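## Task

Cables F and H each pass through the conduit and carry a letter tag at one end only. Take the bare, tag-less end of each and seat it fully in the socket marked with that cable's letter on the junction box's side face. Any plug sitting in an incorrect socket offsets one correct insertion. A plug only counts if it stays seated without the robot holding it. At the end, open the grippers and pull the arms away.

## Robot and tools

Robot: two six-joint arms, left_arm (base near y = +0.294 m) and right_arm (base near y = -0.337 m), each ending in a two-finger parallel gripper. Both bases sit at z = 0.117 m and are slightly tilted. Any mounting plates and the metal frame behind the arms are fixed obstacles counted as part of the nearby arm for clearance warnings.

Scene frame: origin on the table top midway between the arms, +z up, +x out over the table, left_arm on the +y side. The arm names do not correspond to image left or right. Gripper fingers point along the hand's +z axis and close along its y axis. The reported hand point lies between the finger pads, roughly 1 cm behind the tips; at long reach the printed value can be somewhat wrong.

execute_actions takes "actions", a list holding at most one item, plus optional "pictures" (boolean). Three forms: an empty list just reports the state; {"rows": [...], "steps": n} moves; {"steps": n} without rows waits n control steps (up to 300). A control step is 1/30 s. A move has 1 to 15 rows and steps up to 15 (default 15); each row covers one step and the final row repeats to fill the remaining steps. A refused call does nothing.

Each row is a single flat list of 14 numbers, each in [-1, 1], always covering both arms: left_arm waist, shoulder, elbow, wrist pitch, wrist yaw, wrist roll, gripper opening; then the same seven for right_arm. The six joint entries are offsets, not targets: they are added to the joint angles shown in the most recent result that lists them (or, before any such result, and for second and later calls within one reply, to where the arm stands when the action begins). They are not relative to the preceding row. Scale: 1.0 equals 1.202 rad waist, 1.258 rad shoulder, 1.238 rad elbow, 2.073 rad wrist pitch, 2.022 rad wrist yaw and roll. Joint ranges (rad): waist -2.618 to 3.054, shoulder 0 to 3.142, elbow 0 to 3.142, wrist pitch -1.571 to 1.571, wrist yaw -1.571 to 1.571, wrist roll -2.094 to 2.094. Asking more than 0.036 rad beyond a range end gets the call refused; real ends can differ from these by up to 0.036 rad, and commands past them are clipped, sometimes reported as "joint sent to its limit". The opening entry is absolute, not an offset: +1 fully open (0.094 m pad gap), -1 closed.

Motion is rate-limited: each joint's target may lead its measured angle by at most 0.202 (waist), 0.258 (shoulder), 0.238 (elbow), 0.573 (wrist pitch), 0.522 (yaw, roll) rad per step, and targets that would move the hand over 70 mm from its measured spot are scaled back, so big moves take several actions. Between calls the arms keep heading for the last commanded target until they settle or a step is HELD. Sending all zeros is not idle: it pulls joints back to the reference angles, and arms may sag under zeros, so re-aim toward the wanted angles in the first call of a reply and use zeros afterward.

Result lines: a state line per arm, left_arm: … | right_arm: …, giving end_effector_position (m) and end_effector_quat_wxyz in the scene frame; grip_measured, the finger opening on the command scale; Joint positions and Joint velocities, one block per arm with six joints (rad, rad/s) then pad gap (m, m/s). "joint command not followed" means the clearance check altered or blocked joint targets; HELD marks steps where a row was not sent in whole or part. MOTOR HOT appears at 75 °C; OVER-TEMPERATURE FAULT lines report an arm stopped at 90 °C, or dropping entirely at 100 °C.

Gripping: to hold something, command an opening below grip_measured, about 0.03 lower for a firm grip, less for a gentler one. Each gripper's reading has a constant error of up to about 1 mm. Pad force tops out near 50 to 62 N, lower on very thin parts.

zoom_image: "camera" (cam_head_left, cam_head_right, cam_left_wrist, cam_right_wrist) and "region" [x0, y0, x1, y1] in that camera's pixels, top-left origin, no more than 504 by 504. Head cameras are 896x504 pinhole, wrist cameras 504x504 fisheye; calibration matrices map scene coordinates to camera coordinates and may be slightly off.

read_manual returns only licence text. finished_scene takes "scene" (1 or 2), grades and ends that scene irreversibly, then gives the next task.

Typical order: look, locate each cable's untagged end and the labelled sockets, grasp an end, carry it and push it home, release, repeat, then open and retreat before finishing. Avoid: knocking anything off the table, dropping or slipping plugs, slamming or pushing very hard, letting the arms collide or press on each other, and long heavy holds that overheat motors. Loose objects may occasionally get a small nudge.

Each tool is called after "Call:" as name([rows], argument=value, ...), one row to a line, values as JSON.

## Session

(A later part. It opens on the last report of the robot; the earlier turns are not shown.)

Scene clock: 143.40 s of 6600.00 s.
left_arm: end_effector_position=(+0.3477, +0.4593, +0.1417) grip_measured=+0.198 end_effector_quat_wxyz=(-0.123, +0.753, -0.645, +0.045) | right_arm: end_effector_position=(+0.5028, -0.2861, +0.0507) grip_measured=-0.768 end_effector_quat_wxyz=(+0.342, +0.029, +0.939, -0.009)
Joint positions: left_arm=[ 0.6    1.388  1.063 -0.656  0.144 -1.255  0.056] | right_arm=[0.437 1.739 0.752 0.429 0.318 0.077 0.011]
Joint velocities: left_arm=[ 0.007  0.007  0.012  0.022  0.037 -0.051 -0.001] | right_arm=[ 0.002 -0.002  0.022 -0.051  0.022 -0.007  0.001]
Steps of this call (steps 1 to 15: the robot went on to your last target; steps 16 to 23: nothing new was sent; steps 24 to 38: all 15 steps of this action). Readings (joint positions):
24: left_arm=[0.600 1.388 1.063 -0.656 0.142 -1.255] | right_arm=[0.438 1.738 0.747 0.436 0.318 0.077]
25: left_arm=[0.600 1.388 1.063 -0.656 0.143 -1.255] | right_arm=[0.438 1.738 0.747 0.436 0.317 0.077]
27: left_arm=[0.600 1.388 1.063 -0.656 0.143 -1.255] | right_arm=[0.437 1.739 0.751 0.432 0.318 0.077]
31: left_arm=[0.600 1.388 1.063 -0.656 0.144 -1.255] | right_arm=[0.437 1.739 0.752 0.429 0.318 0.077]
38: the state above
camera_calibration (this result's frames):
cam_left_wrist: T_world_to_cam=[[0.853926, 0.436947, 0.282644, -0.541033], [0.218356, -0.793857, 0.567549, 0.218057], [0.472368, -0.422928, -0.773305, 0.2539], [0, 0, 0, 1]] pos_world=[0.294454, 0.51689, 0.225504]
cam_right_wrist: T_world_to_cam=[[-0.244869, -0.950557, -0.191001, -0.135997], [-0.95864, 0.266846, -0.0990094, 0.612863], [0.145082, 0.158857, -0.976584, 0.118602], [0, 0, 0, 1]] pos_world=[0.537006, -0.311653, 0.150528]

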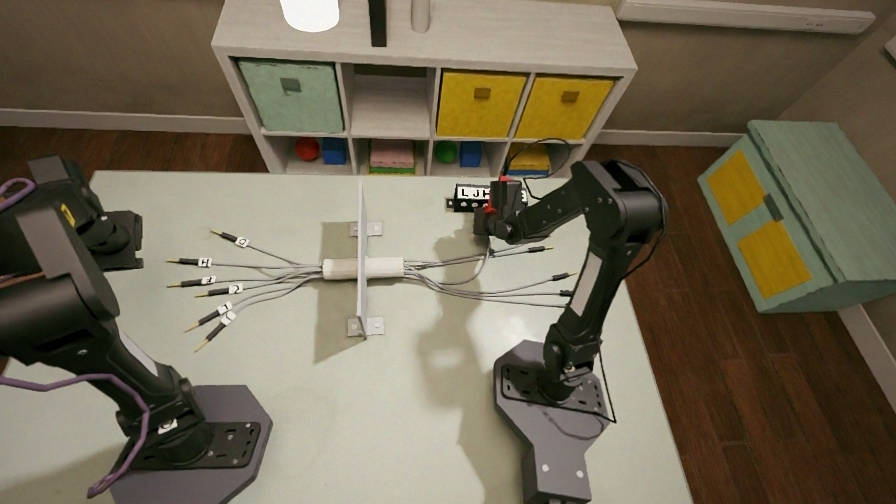

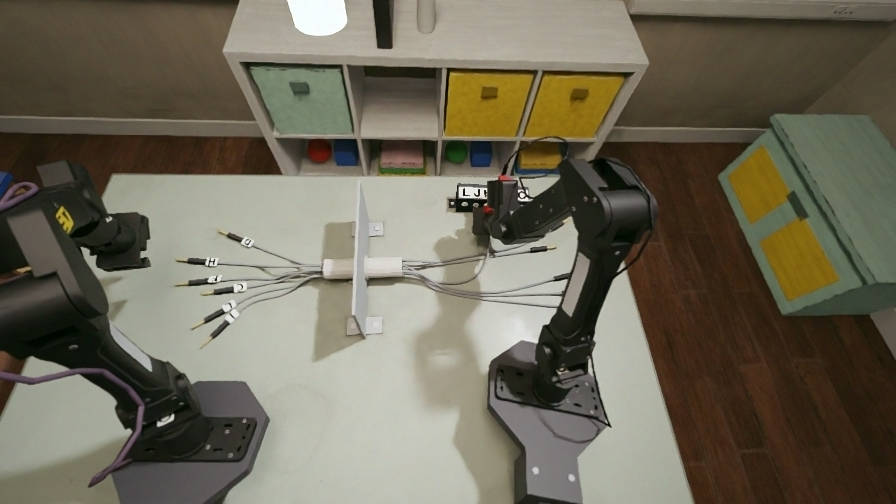

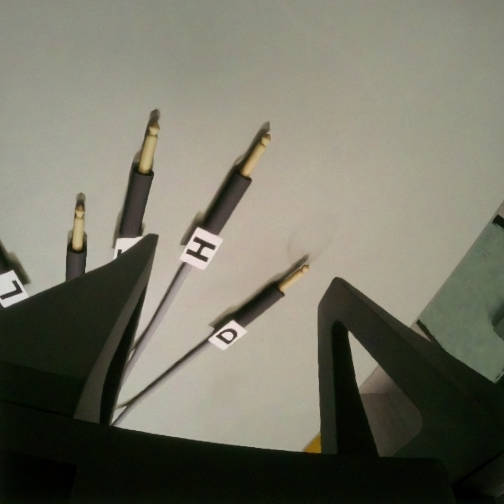

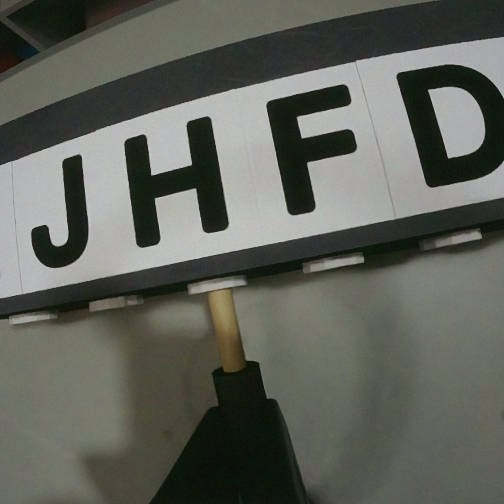

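Call:
execute_actions([
  {"rows":[[0,0,0,0,0,0,0.2,0,-0.012,-0.03,0.008,0,0,-0.82],[0,0,0,0,0,0,0.2,0.004,-0.024,-0.058,0.014,0,0,-0.82]],"steps":12},
])

Scene clock: 145.13 s of 6600.00 s.
left_arm: end_effector_position=(+0.3478, +0.4591, +0.1417) grip_measured=+0.198 end_effector_quat_wxyz=(-0.123, +0.753, -0.645, +0.045) | right_arm: end_effector_position=(+0.4847, -0.2873, +0.0407) grip_measured=-0.768 end_effector_quat_wxyz=(+0.330, +0.025, +0.944, -0.010)
Joint positions: left_arm=[ 0.6    1.388  1.063 -0.656  0.145 -1.255  0.056] | right_arm=[0.437 1.735 0.694 0.455 0.315 0.077 0.011]
Joint velocities: left_arm=[-0.002  0.012 -0.012 -0.007  0.037 -0.037 -0.001] | right_arm=[-0.012 -0.022  0.007 -0.066  0.022 -0.022 -0.   ]
Steps of this call (steps 1 to 15: the robot went on to your last target; steps 16 to 40: nothing new was sent; steps 41 to 52: all 12 steps of this action). Readings (joint positions):
41: left_arm=[0.600 1.388 1.063 -0.656 0.144 -1.255] | right_arm=[0.437 1.739 0.749 0.430 0.318 0.077]
42: left_arm=[0.600 1.388 1.063 -0.656 0.144 -1.255] | right_arm=[0.437 1.737 0.741 0.442 0.317 0.077]
44: left_arm=[0.600 1.388 1.063 -0.656 0.145 -1.255] | right_arm=[0.437 1.736 0.722 0.455 0.315 0.077]
48: left_arm=[0.600 1.388 1.063 -0.656 0.145 -1.255] | right_arm=[0.437 1.735 0.696 0.456 0.315 0.077]
52: the state above
camera_calibration (this result's frames):
cam_left_wrist: T_world_to_cam=[[0.85391, 0.436981, 0.282639, -0.541042], [0.217663, -0.793197, 0.568737, 0.217609], [0.472716, -0.424131, -0.772433, 0.254045], [0, 0, 0, 1]] pos_world=[0.294545, 0.516779, 0.22539]
cam_right_wrist: T_world_to_cam=[[-0.243088, -0.952908, -0.181312, -0.145442], [-0.962791, 0.25978, -0.0744779, 0.593867], [0.118072, 0.156461, -0.980601, 0.124216], [0, 0, 0, 1]] pos_world=[0.521749, -0.312303, 0.139665]

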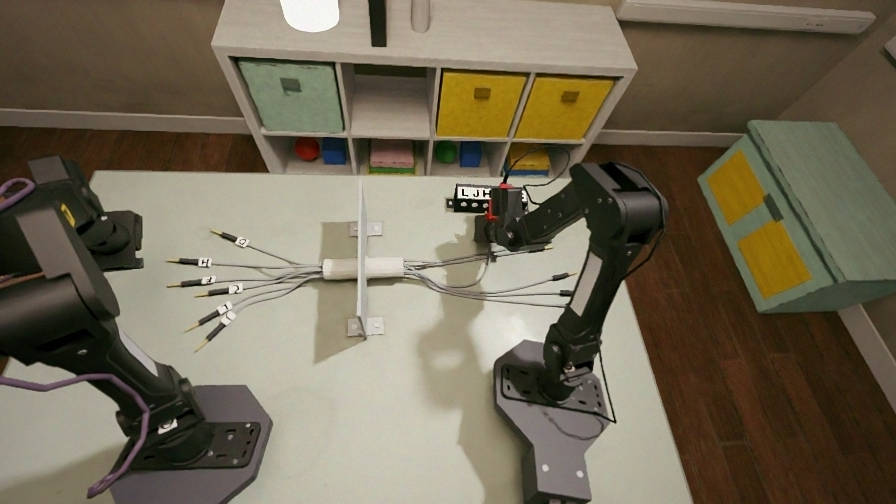

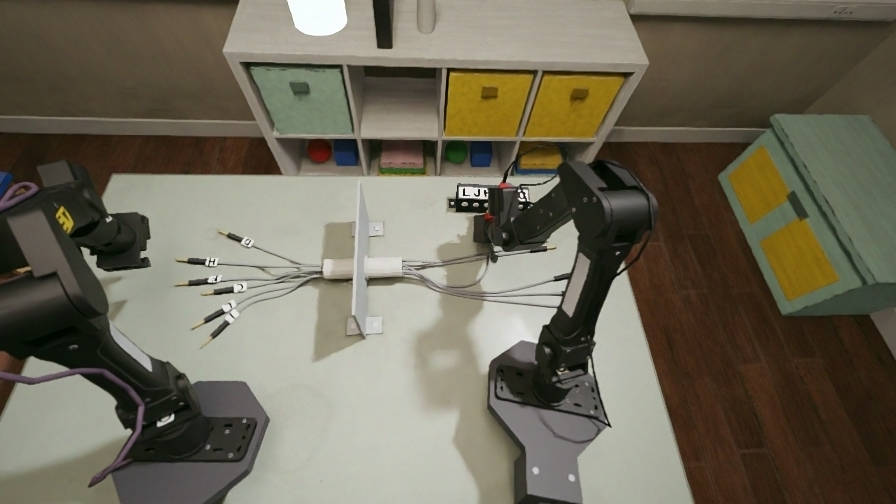

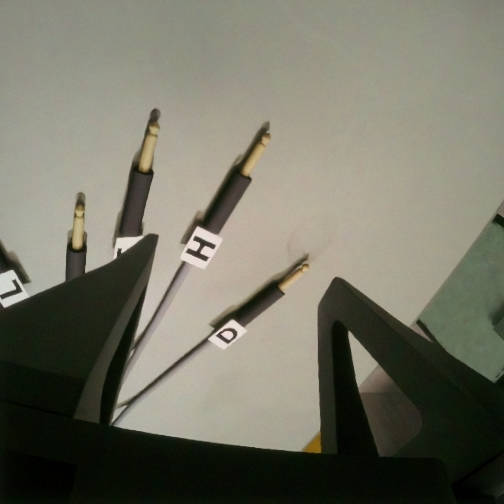

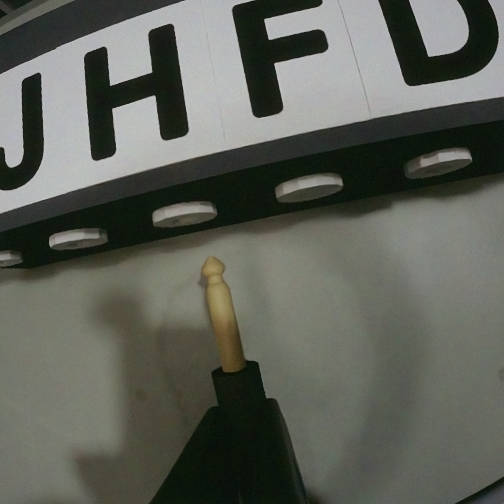

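Call:
zoom_image(camera="cam_right_wrist", region=[100,150,380,300])

Region (100, 150, 380, 300) of cam_right_wrist's 504x504 image, scaled by 1.800, with more detail than that image has; it fills the top 270 rows of this view, and the rest is white.

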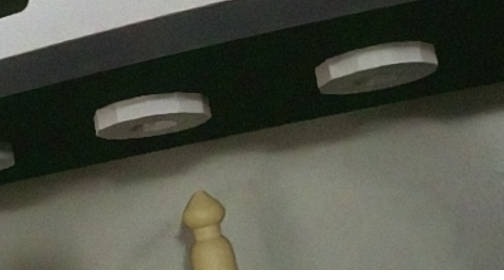

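Call:
execute_actions([
  {"rows":[[0,0,0,0,0,0,0.2,0.017,0.018,0,0.02,-0.006,0,-0.82]],"steps":15},
])

Call:
zoom_image(camera="cam_right_wrist", region=[100,150,380,300])

Scene clock: 149.23 s of 6600.00 s.
left_arm: end_effector_position=(+0.3479, +0.4588, +0.1417) grip_measured=+0.198 end_effector_quat_wxyz=(-0.122, +0.753, -0.645, +0.046) | right_arm: end_effector_position=(+0.4863, -0.2858, +0.0390) grip_measured=-0.768 end_effector_quat_wxyz=(+0.334, +0.025, +0.942, -0.007)
Joint positions: left_arm=[ 0.6    1.388  1.063 -0.656  0.147 -1.255  0.056] | right_arm=[0.437 1.747 0.694 0.476 0.31  0.077 0.011]
Joint velocities: left_arm=[-0.017 -0.002 -0.007 -0.007 -0.051  0.066 -0.   ] | right_arm=[ 0.002 -0.022 -0.022  0.037  0.007  0.007  0.   ]
Steps of this call (steps 1 to 15: the robot went on to your last target; steps 16 to 90: nothing new was sent; then 0.60 s passed at rest; steps 91 to 105: all 15 steps of this action). Readings (joint positions):
91: left_arm=[0.600 1.388 1.063 -0.656 0.146 -1.255] | right_arm=[0.437 1.736 0.694 0.457 0.315 0.077]
92: left_arm=[0.600 1.388 1.063 -0.656 0.146 -1.255] | right_arm=[0.437 1.739 0.694 0.463 0.314 0.077]
94: left_arm=[0.600 1.388 1.063 -0.656 0.147 -1.255] | right_arm=[0.437 1.744 0.694 0.469 0.312 0.077]
98: left_arm=[0.600 1.388 1.063 -0.656 0.147 -1.255] | right_arm=[0.437 1.747 0.694 0.472 0.311 0.077]
105: the state above
camera_calibration (this result's frames):
cam_left_wrist: T_world_to_cam=[[0.853891, 0.437023, 0.282633, -0.541052], [0.216796, -0.792369, 0.570221, 0.217048], [0.473149, -0.425633, -0.771341, 0.254224], [0, 0, 0, 1]] pos_world=[0.294658, 0.51664, 0.225248]
cam_right_wrist: T_world_to_cam=[[-0.240239, -0.952237, -0.188495, -0.144807], [-0.962558, 0.258805, -0.0806352, 0.594708], [0.125567, 0.162065, -0.978758, 0.120051], [0, 0, 0, 1]] pos_world=[0.522578, -0.31126, 0.13816]

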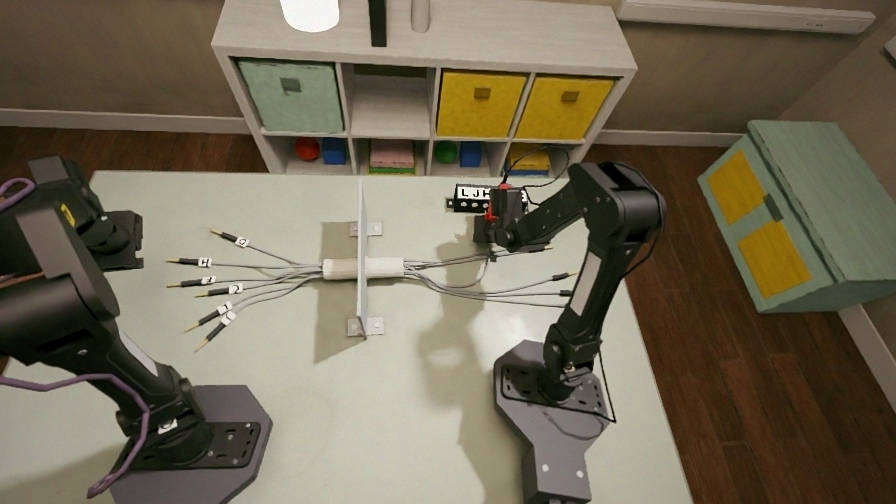

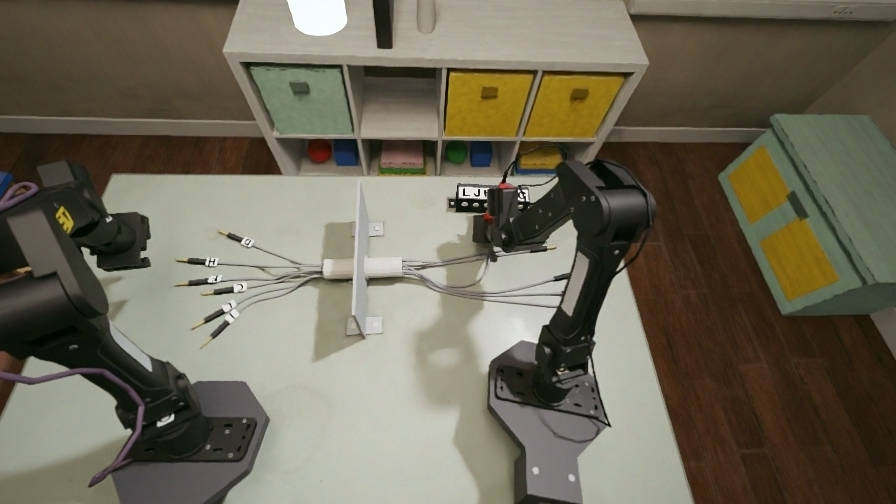

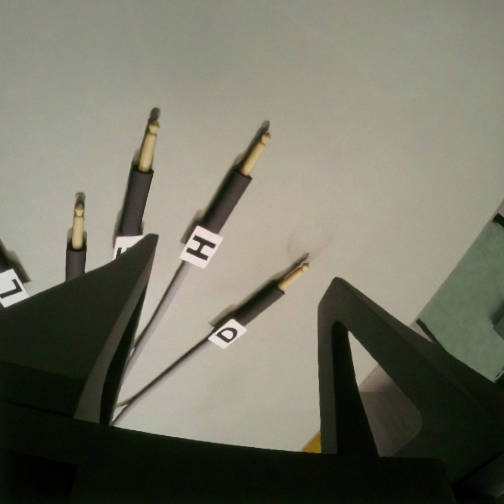

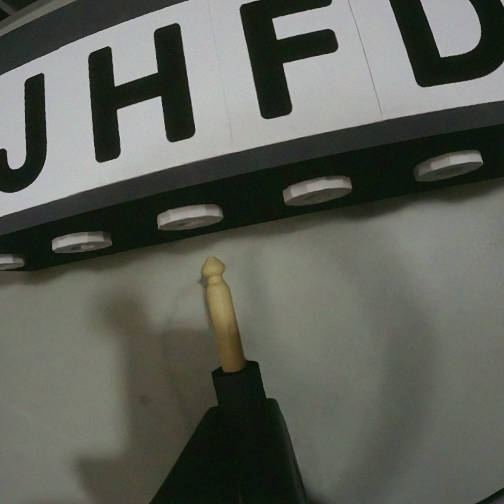

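Region (100, 150, 380, 300) of cam_right_wrist's 504x504 image, scaled by 1.800, with more detail than that image has; it fills the top 270 rows of this view, and the rest is white.

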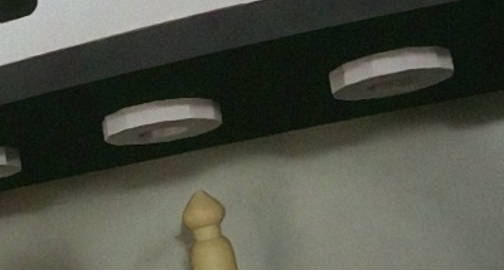

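Call:
execute_actions([
  {"rows":[[0,0,0,0,0,0,0.2,0.024,0.004,0.035,0.003,0,0,-0.82]],"steps":15},
])

Call:
zoom_image(camera="cam_right_wrist", region=[100,150,380,300])

Scene clock: 150.70 s of 6600.00 s.
left_arm: end_effector_position=(+0.3481, +0.4585, +0.1417) grip_measured=+0.198 end_effector_quat_wxyz=(-0.122, +0.753, -0.645, +0.047) | right_arm: end_effector_position=(+0.4918, -0.2799, +0.0438) grip_measured=-0.768 end_effector_quat_wxyz=(+0.341, +0.023, +0.940, -0.002)
Joint positions: left_arm=[ 0.6    1.388  1.063 -0.656  0.149 -1.255  0.056] | right_arm=[0.449 1.747 0.709 0.476 0.31  0.077 0.011]
Joint velocities: left_arm=[-0.017 -0.007 -0.002  0.007 -0.022  0.051 -0.001] | right_arm=[ 0.002 -0.007  0.017 -0.007 -0.037 -0.022  0.001]
Steps of this call (steps 1 to 15: the robot went on to your last target; steps 16 to 29: nothing new was sent; steps 30 to 44: all 15 steps of this action). Readings (joint positions):
30: left_arm=[0.600 1.388 1.063 -0.656 0.148 -1.255] | right_arm=[0.438 1.747 0.695 0.476 0.310 0.077]
31: left_arm=[0.600 1.388 1.063 -0.656 0.148 -1.255] | right_arm=[0.440 1.747 0.697 0.476 0.310 0.077]
33: left_arm=[0.600 1.388 1.063 -0.656 0.149 -1.255] | right_arm=[0.446 1.747 0.704 0.476 0.310 0.077]
37: left_arm=[0.600 1.388 1.063 -0.656 0.149 -1.255] | right_arm=[0.449 1.747 0.709 0.476 0.310 0.077]
44: the state above
camera_calibration (this result's frames):
cam_left_wrist: T_world_to_cam=[[0.853875, 0.437056, 0.282628, -0.541061], [0.216101, -0.791704, 0.571406, 0.216599], [0.473495, -0.426833, -0.770465, 0.254367], [0, 0, 0, 1]] pos_world=[0.294749, 0.516529, 0.225134]
cam_right_wrist: T_world_to_cam=[[-0.229078, -0.952907, -0.198726, -0.142245], [-0.963405, 0.251141, -0.093694, 0.597744], [0.13919, 0.169991, -0.975566, 0.118426], [0, 0, 0, 1]] pos_world=[0.526801, -0.305796, 0.14327]

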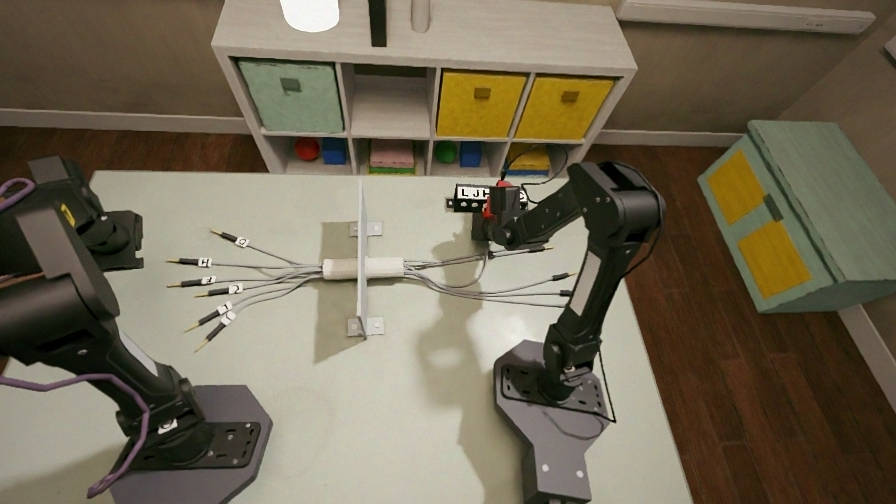

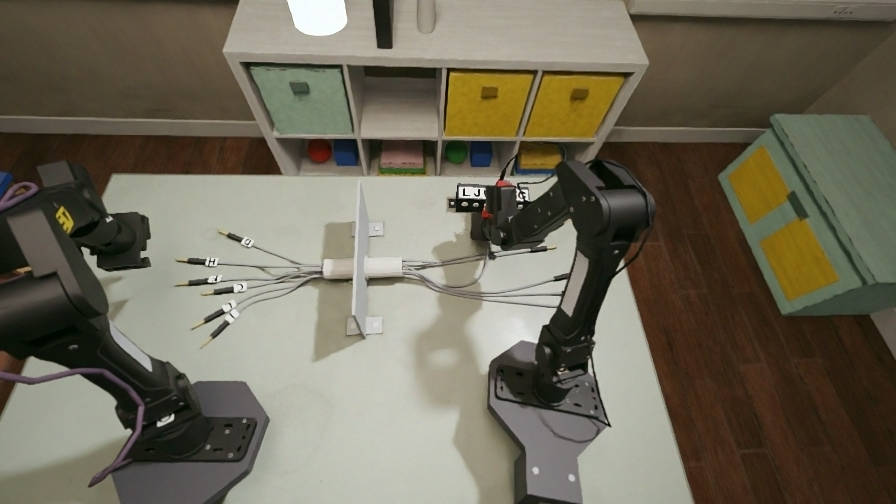

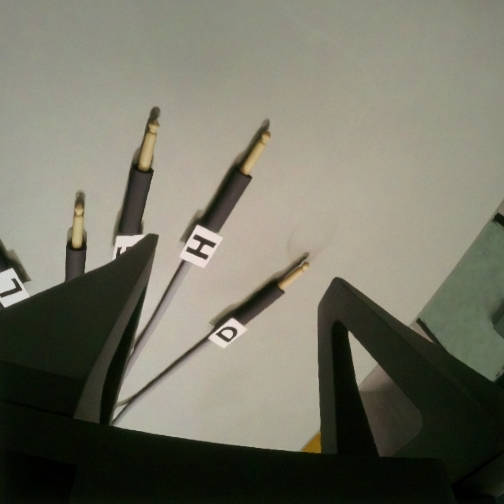

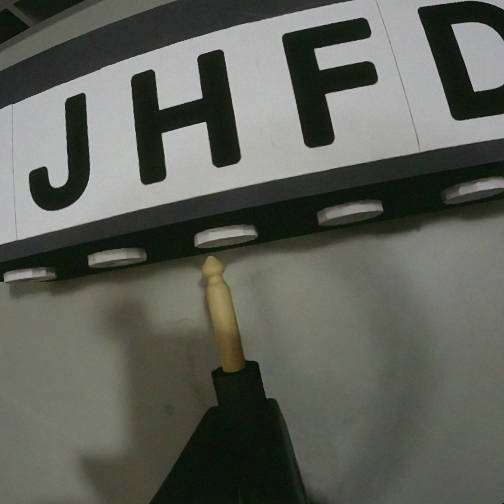

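Region (100, 150, 380, 300) of cam_right_wrist's 504x504 image, scaled by 1.800, with more detail than that image has; it fills the top 270 rows of this view, and the rest is white.

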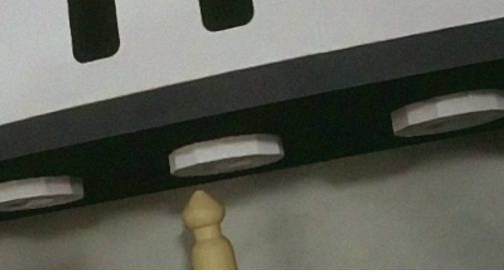

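Call:
execute_actions([
  {"rows":[[0,0,0,0,0,0,0.2,-0.019,0.02,-0.01,0.004,0,0,-0.82]],"steps":15},
])

Call:
zoom_image(camera="cam_right_wrist", region=[100,150,380,300])

Scene clock: 152.20 s of 6600.00 s.
left_arm: end_effector_position=(+0.3482, +0.4582, +0.1417) grip_measured=+0.198 end_effector_quat_wxyz=(-0.122, +0.753, -0.645, +0.048) | right_arm: end_effector_position=(+0.4895, -0.2865, +0.0363) grip_measured=-0.768 end_effector_quat_wxyz=(+0.333, +0.027, +0.943, -0.008)
Joint positions: left_arm=[ 0.6    1.388  1.063 -0.656  0.151 -1.255  0.056] | right_arm=[0.433 1.764 0.709 0.476 0.31  0.077 0.011]
Joint velocities: left_arm=[ 0.012 -0.002 -0.012  0.037  0.022 -0.037  0.   ] | right_arm=[-0.002  0.012  0.002 -0.051 -0.081 -0.007 -0.002]
Steps of this call (steps 1 to 15: the robot went on to your last target; steps 16 to 30: nothing new was sent; steps 31 to 45: all 15 steps of this action). Readings (joint positions):
31: left_arm=[0.600 1.388 1.063 -0.656 0.149 -1.255] | right_arm=[0.448 1.749 0.709 0.476 0.310 0.077]
32: left_arm=[0.600 1.388 1.063 -0.656 0.150 -1.255] | right_arm=[0.446 1.751 0.709 0.476 0.310 0.077]
34: left_arm=[0.600 1.388 1.063 -0.656 0.150 -1.255] | right_arm=[0.439 1.758 0.709 0.476 0.310 0.077]
38: left_arm=[0.600 1.388 1.063 -0.656 0.150 -1.255] | right_arm=[0.433 1.764 0.709 0.476 0.310 0.077]
45: the state above
camera_calibration (this result's frames):
cam_left_wrist: T_world_to_cam=[[0.853856, 0.437098, 0.282622, -0.541071], [0.215233, -0.790871, 0.572885, 0.216038], [0.473925, -0.428332, -0.769368, 0.254545], [0, 0, 0, 1]] pos_world=[0.294863, 0.516389, 0.224992]
cam_right_wrist: T_world_to_cam=[[-0.244072, -0.951669, -0.186426, -0.143277], [-0.961769, 0.26217, -0.0791631, 0.598279], [0.124212, 0.159977, -0.979275, 0.117149], [0, 0, 0, 1]] pos_world=[0.525885, -0.311945, 0.135373]

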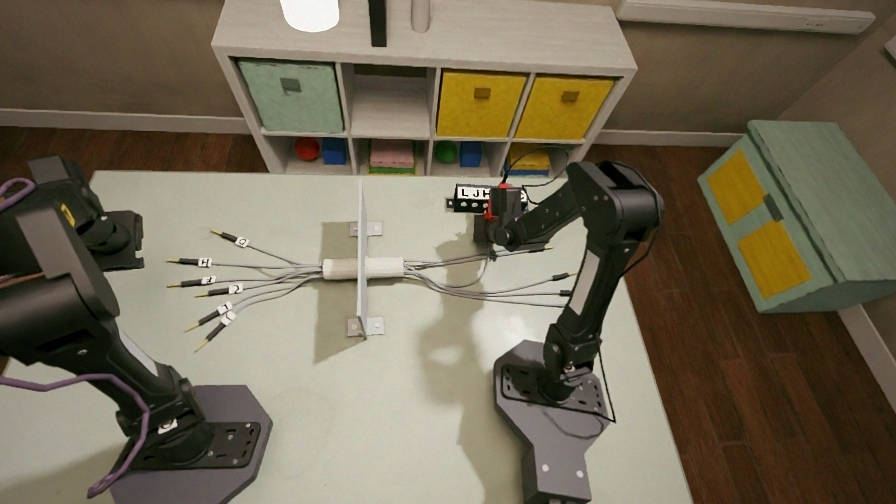

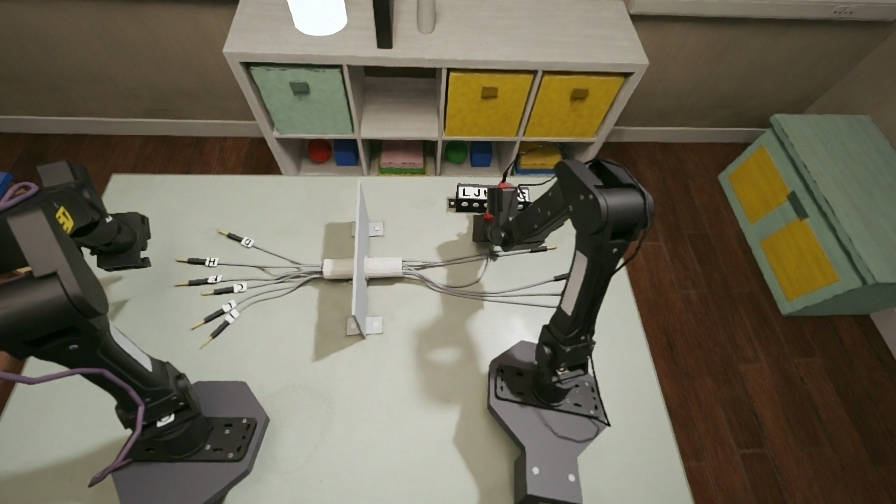

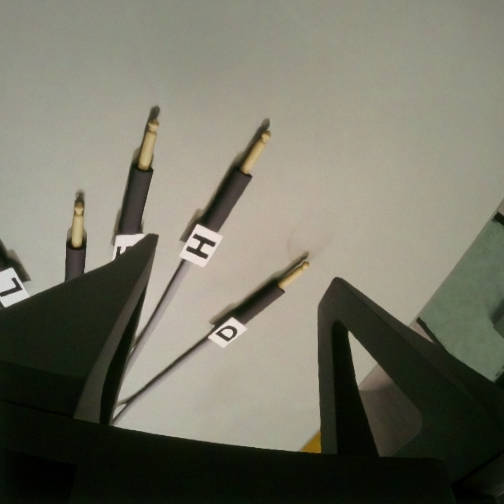

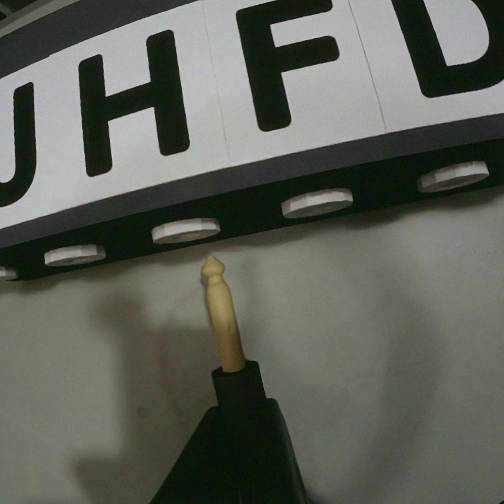

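Region (100, 150, 380, 300) of cam_right_wrist's 504x504 image, scaled by 1.800, with more detail than that image has; it fills the top 270 rows of this view, and the rest is white.

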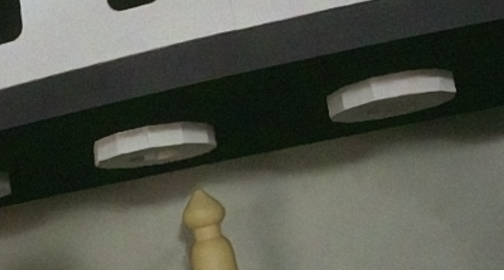

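Call:
execute_actions([
  {"rows":[[0,0,0,0,0,0,0.2,0.0215,0.008,0.028,0.003,0,0,-0.82]],"steps":15},
])

Call:
zoom_image(camera="cam_right_wrist", region=[100,150,380,300])

Scene clock: 154.07 s of 6600.00 s.
left_arm: end_effector_position=(+0.3483, +0.4580, +0.1417) grip_measured=+0.198 end_effector_quat_wxyz=(-0.121, +0.753, -0.645, +0.049) | right_arm: end_effector_position=(+0.4891, -0.2828, +0.0369) grip_measured=-0.768 end_effector_quat_wxyz=(+0.333, +0.024, +0.943, -0.005)
Joint positions: left_arm=[ 0.6    1.388  1.063 -0.656  0.152 -1.255  0.056] | right_arm=[0.441 1.764 0.709 0.476 0.31  0.077 0.011]
Joint velocities: left_arm=[-0.017 -0.007  0.012 -0.037 -0.037 -0.007 -0.   ] | right_arm=[-0.022 -0.017 -0.007  0.022  0.095  0.022  0.001]
Steps of this call (steps 1 to 15: the robot went on to your last target; steps 16 to 41: nothing new was sent; steps 42 to 56: all 15 steps of this action). Readings (joint positions):
42: left_arm=[0.600 1.388 1.063 -0.656 0.151 -1.255] | right_arm=[0.434 1.764 0.709 0.476 0.310 0.077]
43: left_arm=[0.600 1.388 1.063 -0.656 0.151 -1.255] | right_arm=[0.435 1.764 0.709 0.476 0.310 0.077]
45: left_arm=[0.600 1.388 1.063 -0.656 0.152 -1.255] | right_arm=[0.439 1.764 0.709 0.476 0.310 0.077]
49: left_arm=[0.600 1.388 1.063 -0.656 0.152 -1.255] | right_arm=[0.441 1.764 0.709 0.476 0.310 0.077]
56: the state above
camera_calibration (this result's frames):
cam_left_wrist: T_world_to_cam=[[0.85384, 0.437132, 0.282618, -0.541079], [0.214538, -0.790202, 0.574068, 0.215589], [0.474268, -0.42953, -0.768488, 0.254687], [0, 0, 0, 1]] pos_world=[0.294954, 0.516278, 0.224879]
cam_right_wrist: T_world_to_cam=[[-0.236387, -0.953045, -0.18928, -0.143772], [-0.963721, 0.254814, -0.0794485, 0.595927], [0.123949, 0.163633, -0.978704, 0.118327], [0, 0, 0, 1]] pos_world=[0.525655, -0.308234, 0.135939]

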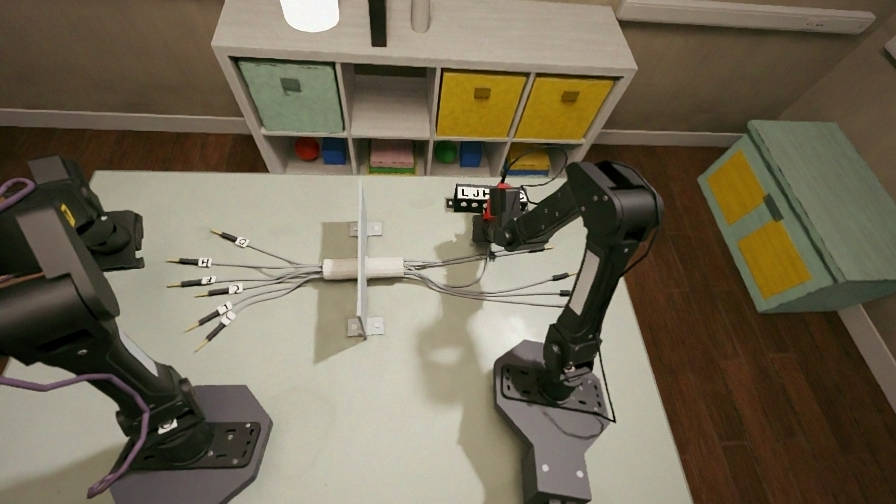

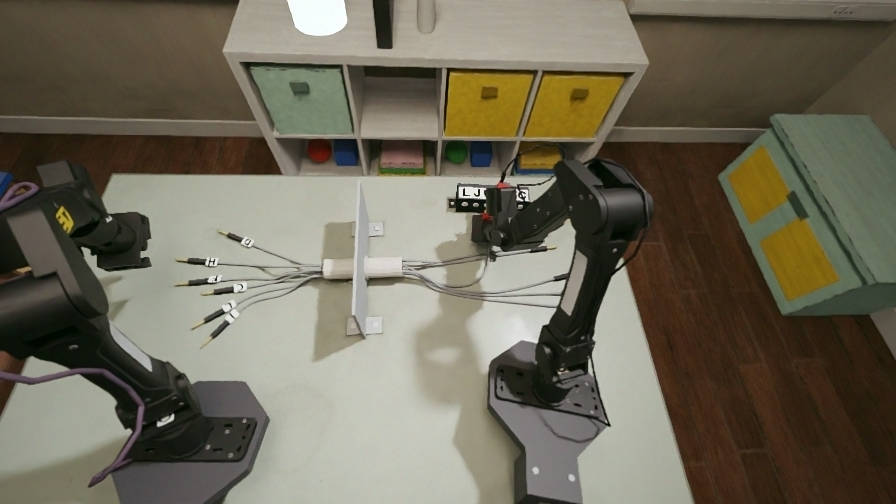

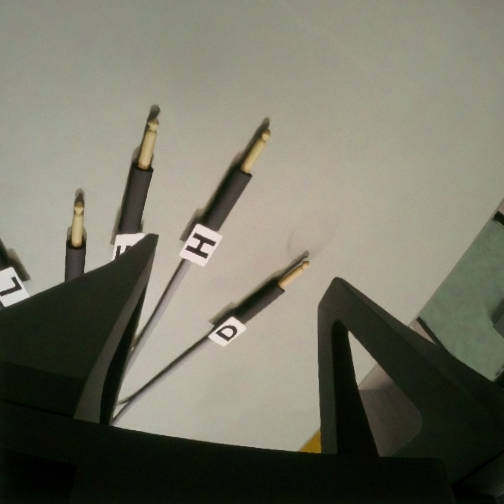

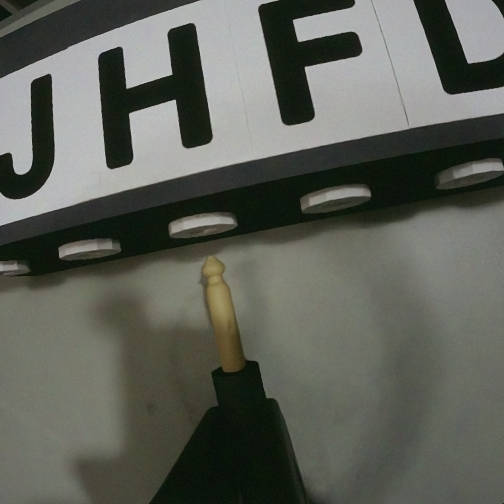

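Region (100, 150, 380, 300) of cam_right_wrist's 504x504 image, scaled by 1.800, with more detail than that image has; it fills the top 270 rows of this view, and the rest is white.

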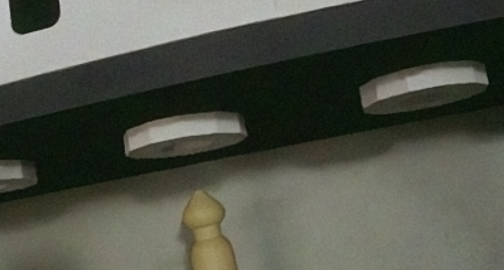

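Call:
execute_actions([
  {"rows":[[0,0,0,0,0,0,0.2,0.012,0.008,0.04,0.003,0,0,-0.82]],"steps":15},
])

Call:
zoom_image(camera="cam_right_wrist", region=[100,150,380,300])

Scene clock: 155.40 s of 6600.00 s.
left_arm: end_effector_position=(+0.3485, +0.4577, +0.1417) grip_measured=+0.198 end_effector_quat_wxyz=(-0.121, +0.753, -0.645, +0.049) | right_arm: end_effector_position=(+0.4962, -0.2819, +0.0412) grip_measured=-0.768 end_effector_quat_wxyz=(+0.340, +0.025, +0.940, -0.004)
Joint positions: left_arm=[ 0.6    1.388  1.063 -0.656  0.154 -1.255  0.056] | right_arm=[0.441 1.764 0.728 0.472 0.308 0.077 0.011]
Joint velocities: left_arm=[-0.007  0.002 -0.002  0.022  0.037 -0.051 -0.001] | right_arm=[-0.007 -0.012  0.017 -0.051 -0.007 -0.066 -0.   ]
Steps of this call (steps 1 to 15: the robot went on to your last target; steps 16 to 25: nothing new was sent; steps 26 to 40: all 15 steps of this action). Readings (joint positions):
26: left_arm=[0.600 1.388 1.063 -0.656 0.153 -1.255] | right_arm=[0.441 1.764 0.711 0.475 0.310 0.077]
27: left_arm=[0.600 1.388 1.063 -0.656 0.153 -1.255] | right_arm=[0.441 1.764 0.715 0.474 0.310 0.077]
29: left_arm=[0.600 1.388 1.063 -0.656 0.153 -1.255] | right_arm=[0.441 1.764 0.725 0.474 0.310 0.077]
33: left_arm=[0.600 1.388 1.063 -0.656 0.154 -1.255] | right_arm=[0.441 1.764 0.728 0.472 0.308 0.077]
40: the state above
camera_calibration (this result's frames):
cam_left_wrist: T_world_to_cam=[[0.853821, 0.437174, 0.282611, -0.54109], [0.213668, -0.789364, 0.575544, 0.215028], [0.474696, -0.431026, -0.767385, 0.254862], [0, 0, 0, 1]] pos_world=[0.295067, 0.516138, 0.224738]
cam_right_wrist: T_world_to_cam=[[-0.235506, -0.951773, -0.196634, -0.140226], [-0.962001, 0.257057, -0.0920666, 0.603151], [0.138173, 0.16748, -0.976145, 0.11551], [0, 0, 0, 1]] pos_world=[0.531247, -0.307854, 0.140712]

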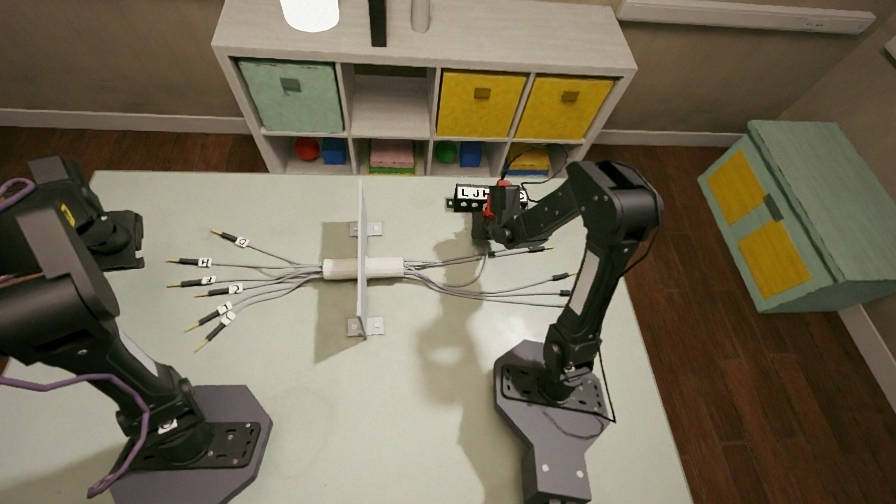

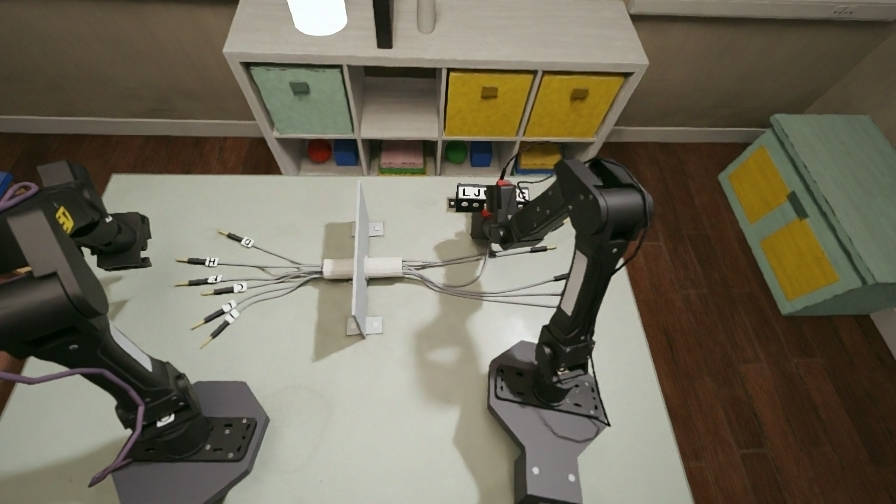

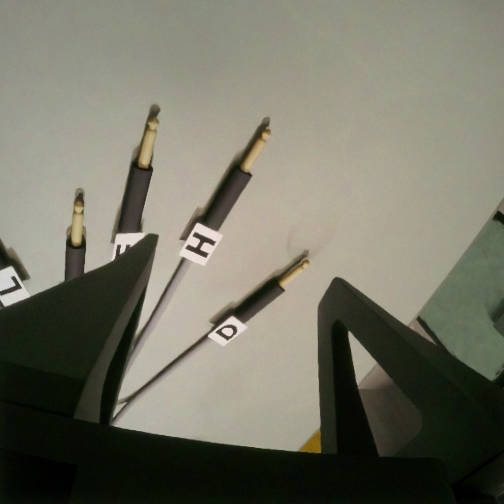

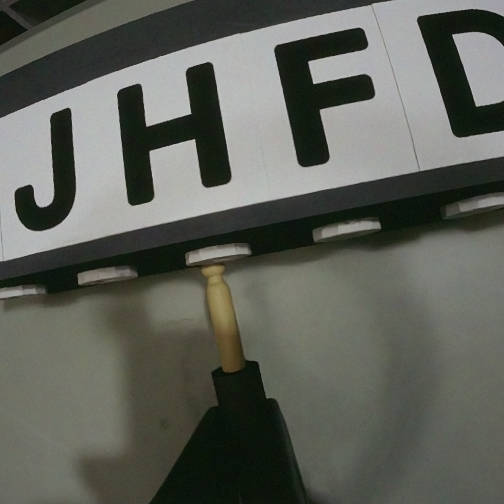

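Region (100, 150, 380, 300) of cam_right_wrist's 504x504 image, scaled by 1.800, with more detail than that image has; it fills the top 270 rows of this view, and the rest is white.

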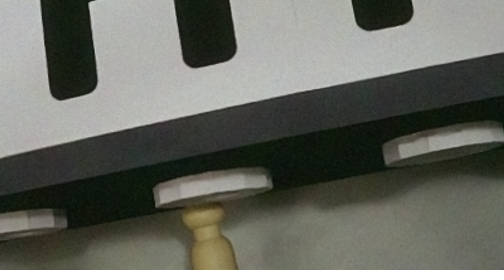

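Call:
execute_actions([
  {"rows":[[0,0,0,0,0,0,0.2,0.01,0,-0.03,0,0,0,-0.82],[0,0,0,0,0,0,0.2,0.01,0,-0.04,0,0,0,-0.82],[0,0,0,0,0,0,0.2,0.01,0,-0.04,0,0,0,-0.82],[0,0,0,0,0,0,0.2,0.01,-0.02,-0.04,-0.004,0,0,-0.82],[0,0,0,0,0,0,0.2,0.01,-0.042,-0.035,-0.006,0,0,-0.82]],"steps":15},
])

Call:
zoom_image(camera="cam_right_wrist", region=[100,150,380,300])

Scene clock: 160.17 s of 6600.00 s.
left_arm: end_effector_position=(+0.3486, +0.4574, +0.1417) grip_measured=+0.198 end_effector_quat_wxyz=(-0.121, +0.753, -0.645, +0.050) | right_arm: end_effector_position=(+0.4842, -0.2839, +0.0388) grip_measured=-0.768 end_effector_quat_wxyz=(+0.329, +0.022, +0.944, -0.005)
Joint positions: left_arm=[ 0.6    1.388  1.063 -0.656  0.156 -1.255  0.056] | right_arm=[0.441 1.743 0.695 0.459 0.308 0.077 0.011]
Joint velocities: left_arm=[ 0.002 -0.032 -0.002  0.022  0.007 -0.051 -0.001] | right_arm=[-0.002 -0.017 -0.017  0.051 -0.051  0.007 -0.   ]
Steps of this call (steps 1 to 15: the robot went on to your last target; steps 16 to 90: nothing new was sent; then 1.27 s passed at rest; steps 91 to 105: all 15 steps of this action). Readings (joint positions):
91: left_arm=[0.600 1.388 1.063 -0.656 0.154 -1.255] | right_arm=[0.441 1.764 0.726 0.472 0.308 0.077]
92: left_arm=[0.600 1.388 1.063 -0.656 0.155 -1.255] | right_arm=[0.441 1.764 0.721 0.474 0.308 0.077]
94: left_arm=[0.600 1.388 1.063 -0.656 0.155 -1.255] | right_arm=[0.441 1.764 0.706 0.474 0.308 0.077]
98: left_arm=[0.600 1.388 1.063 -0.656 0.155 -1.255] | right_arm=[0.441 1.754 0.695 0.459 0.308 0.077]
105: the state above
camera_calibration (this result's frames):
cam_left_wrist: T_world_to_cam=[[0.853805, 0.437207, 0.282606, -0.541098], [0.212971, -0.788691, 0.576723, 0.214578], [0.475036, -0.432222, -0.766502, 0.255002], [0, 0, 0, 1]] pos_world=[0.295158, 0.516025, 0.224626]
cam_right_wrist: T_world_to_cam=[[-0.23542, -0.953882, -0.186241, -0.146509], [-0.965173, 0.251957, -0.0704242, 0.591164], [0.114101, 0.163175, -0.979977, 0.125678], [0, 0, 0, 1]] pos_world=[0.521744, -0.309207, 0.137508]

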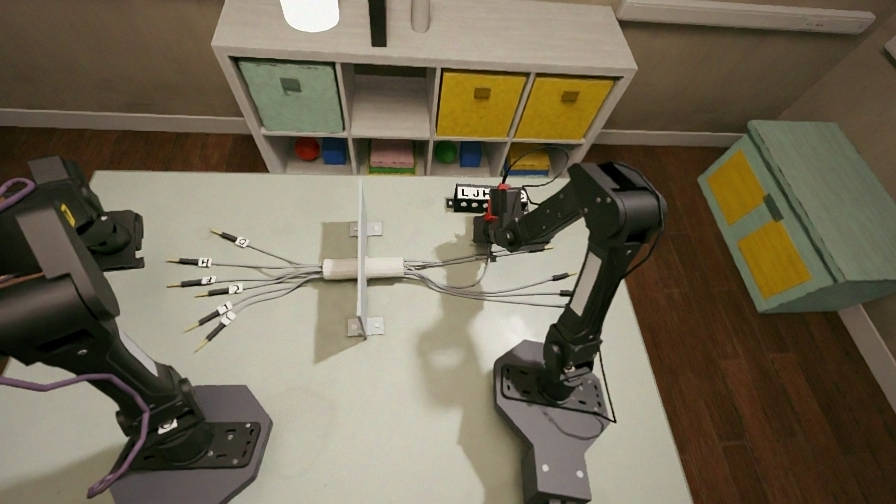

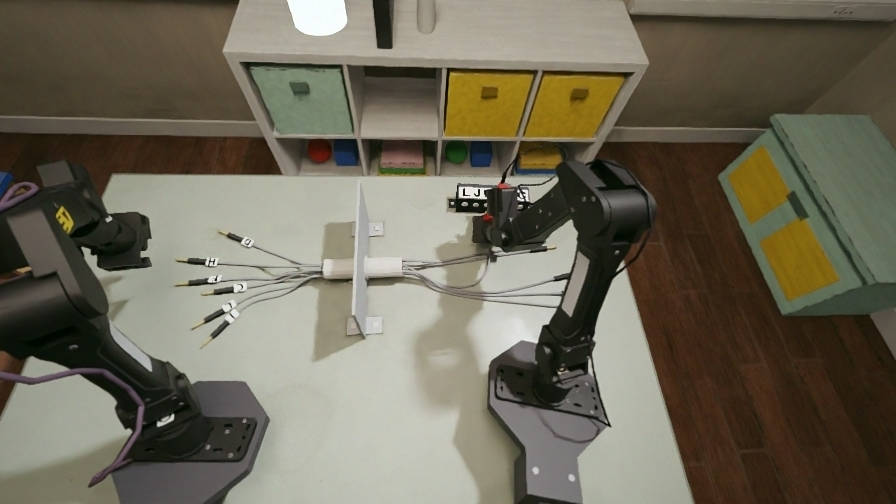

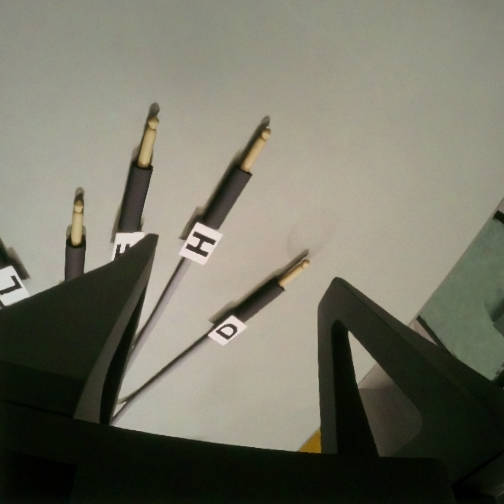

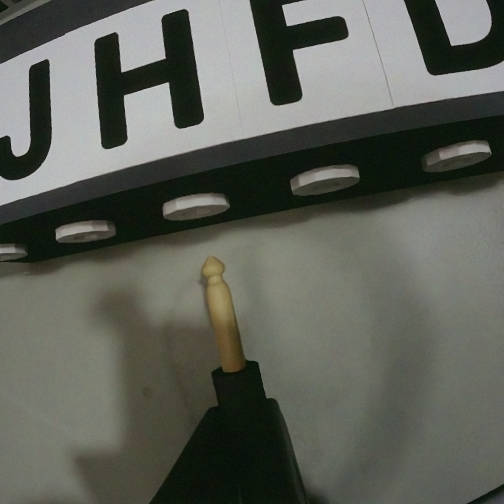

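Region (100, 150, 380, 300) of cam_right_wrist's 504x504 image, scaled by 1.800, with more detail than that image has; it fills the top 270 rows of this view, and the rest is white.

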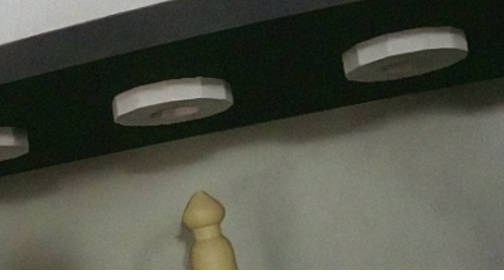

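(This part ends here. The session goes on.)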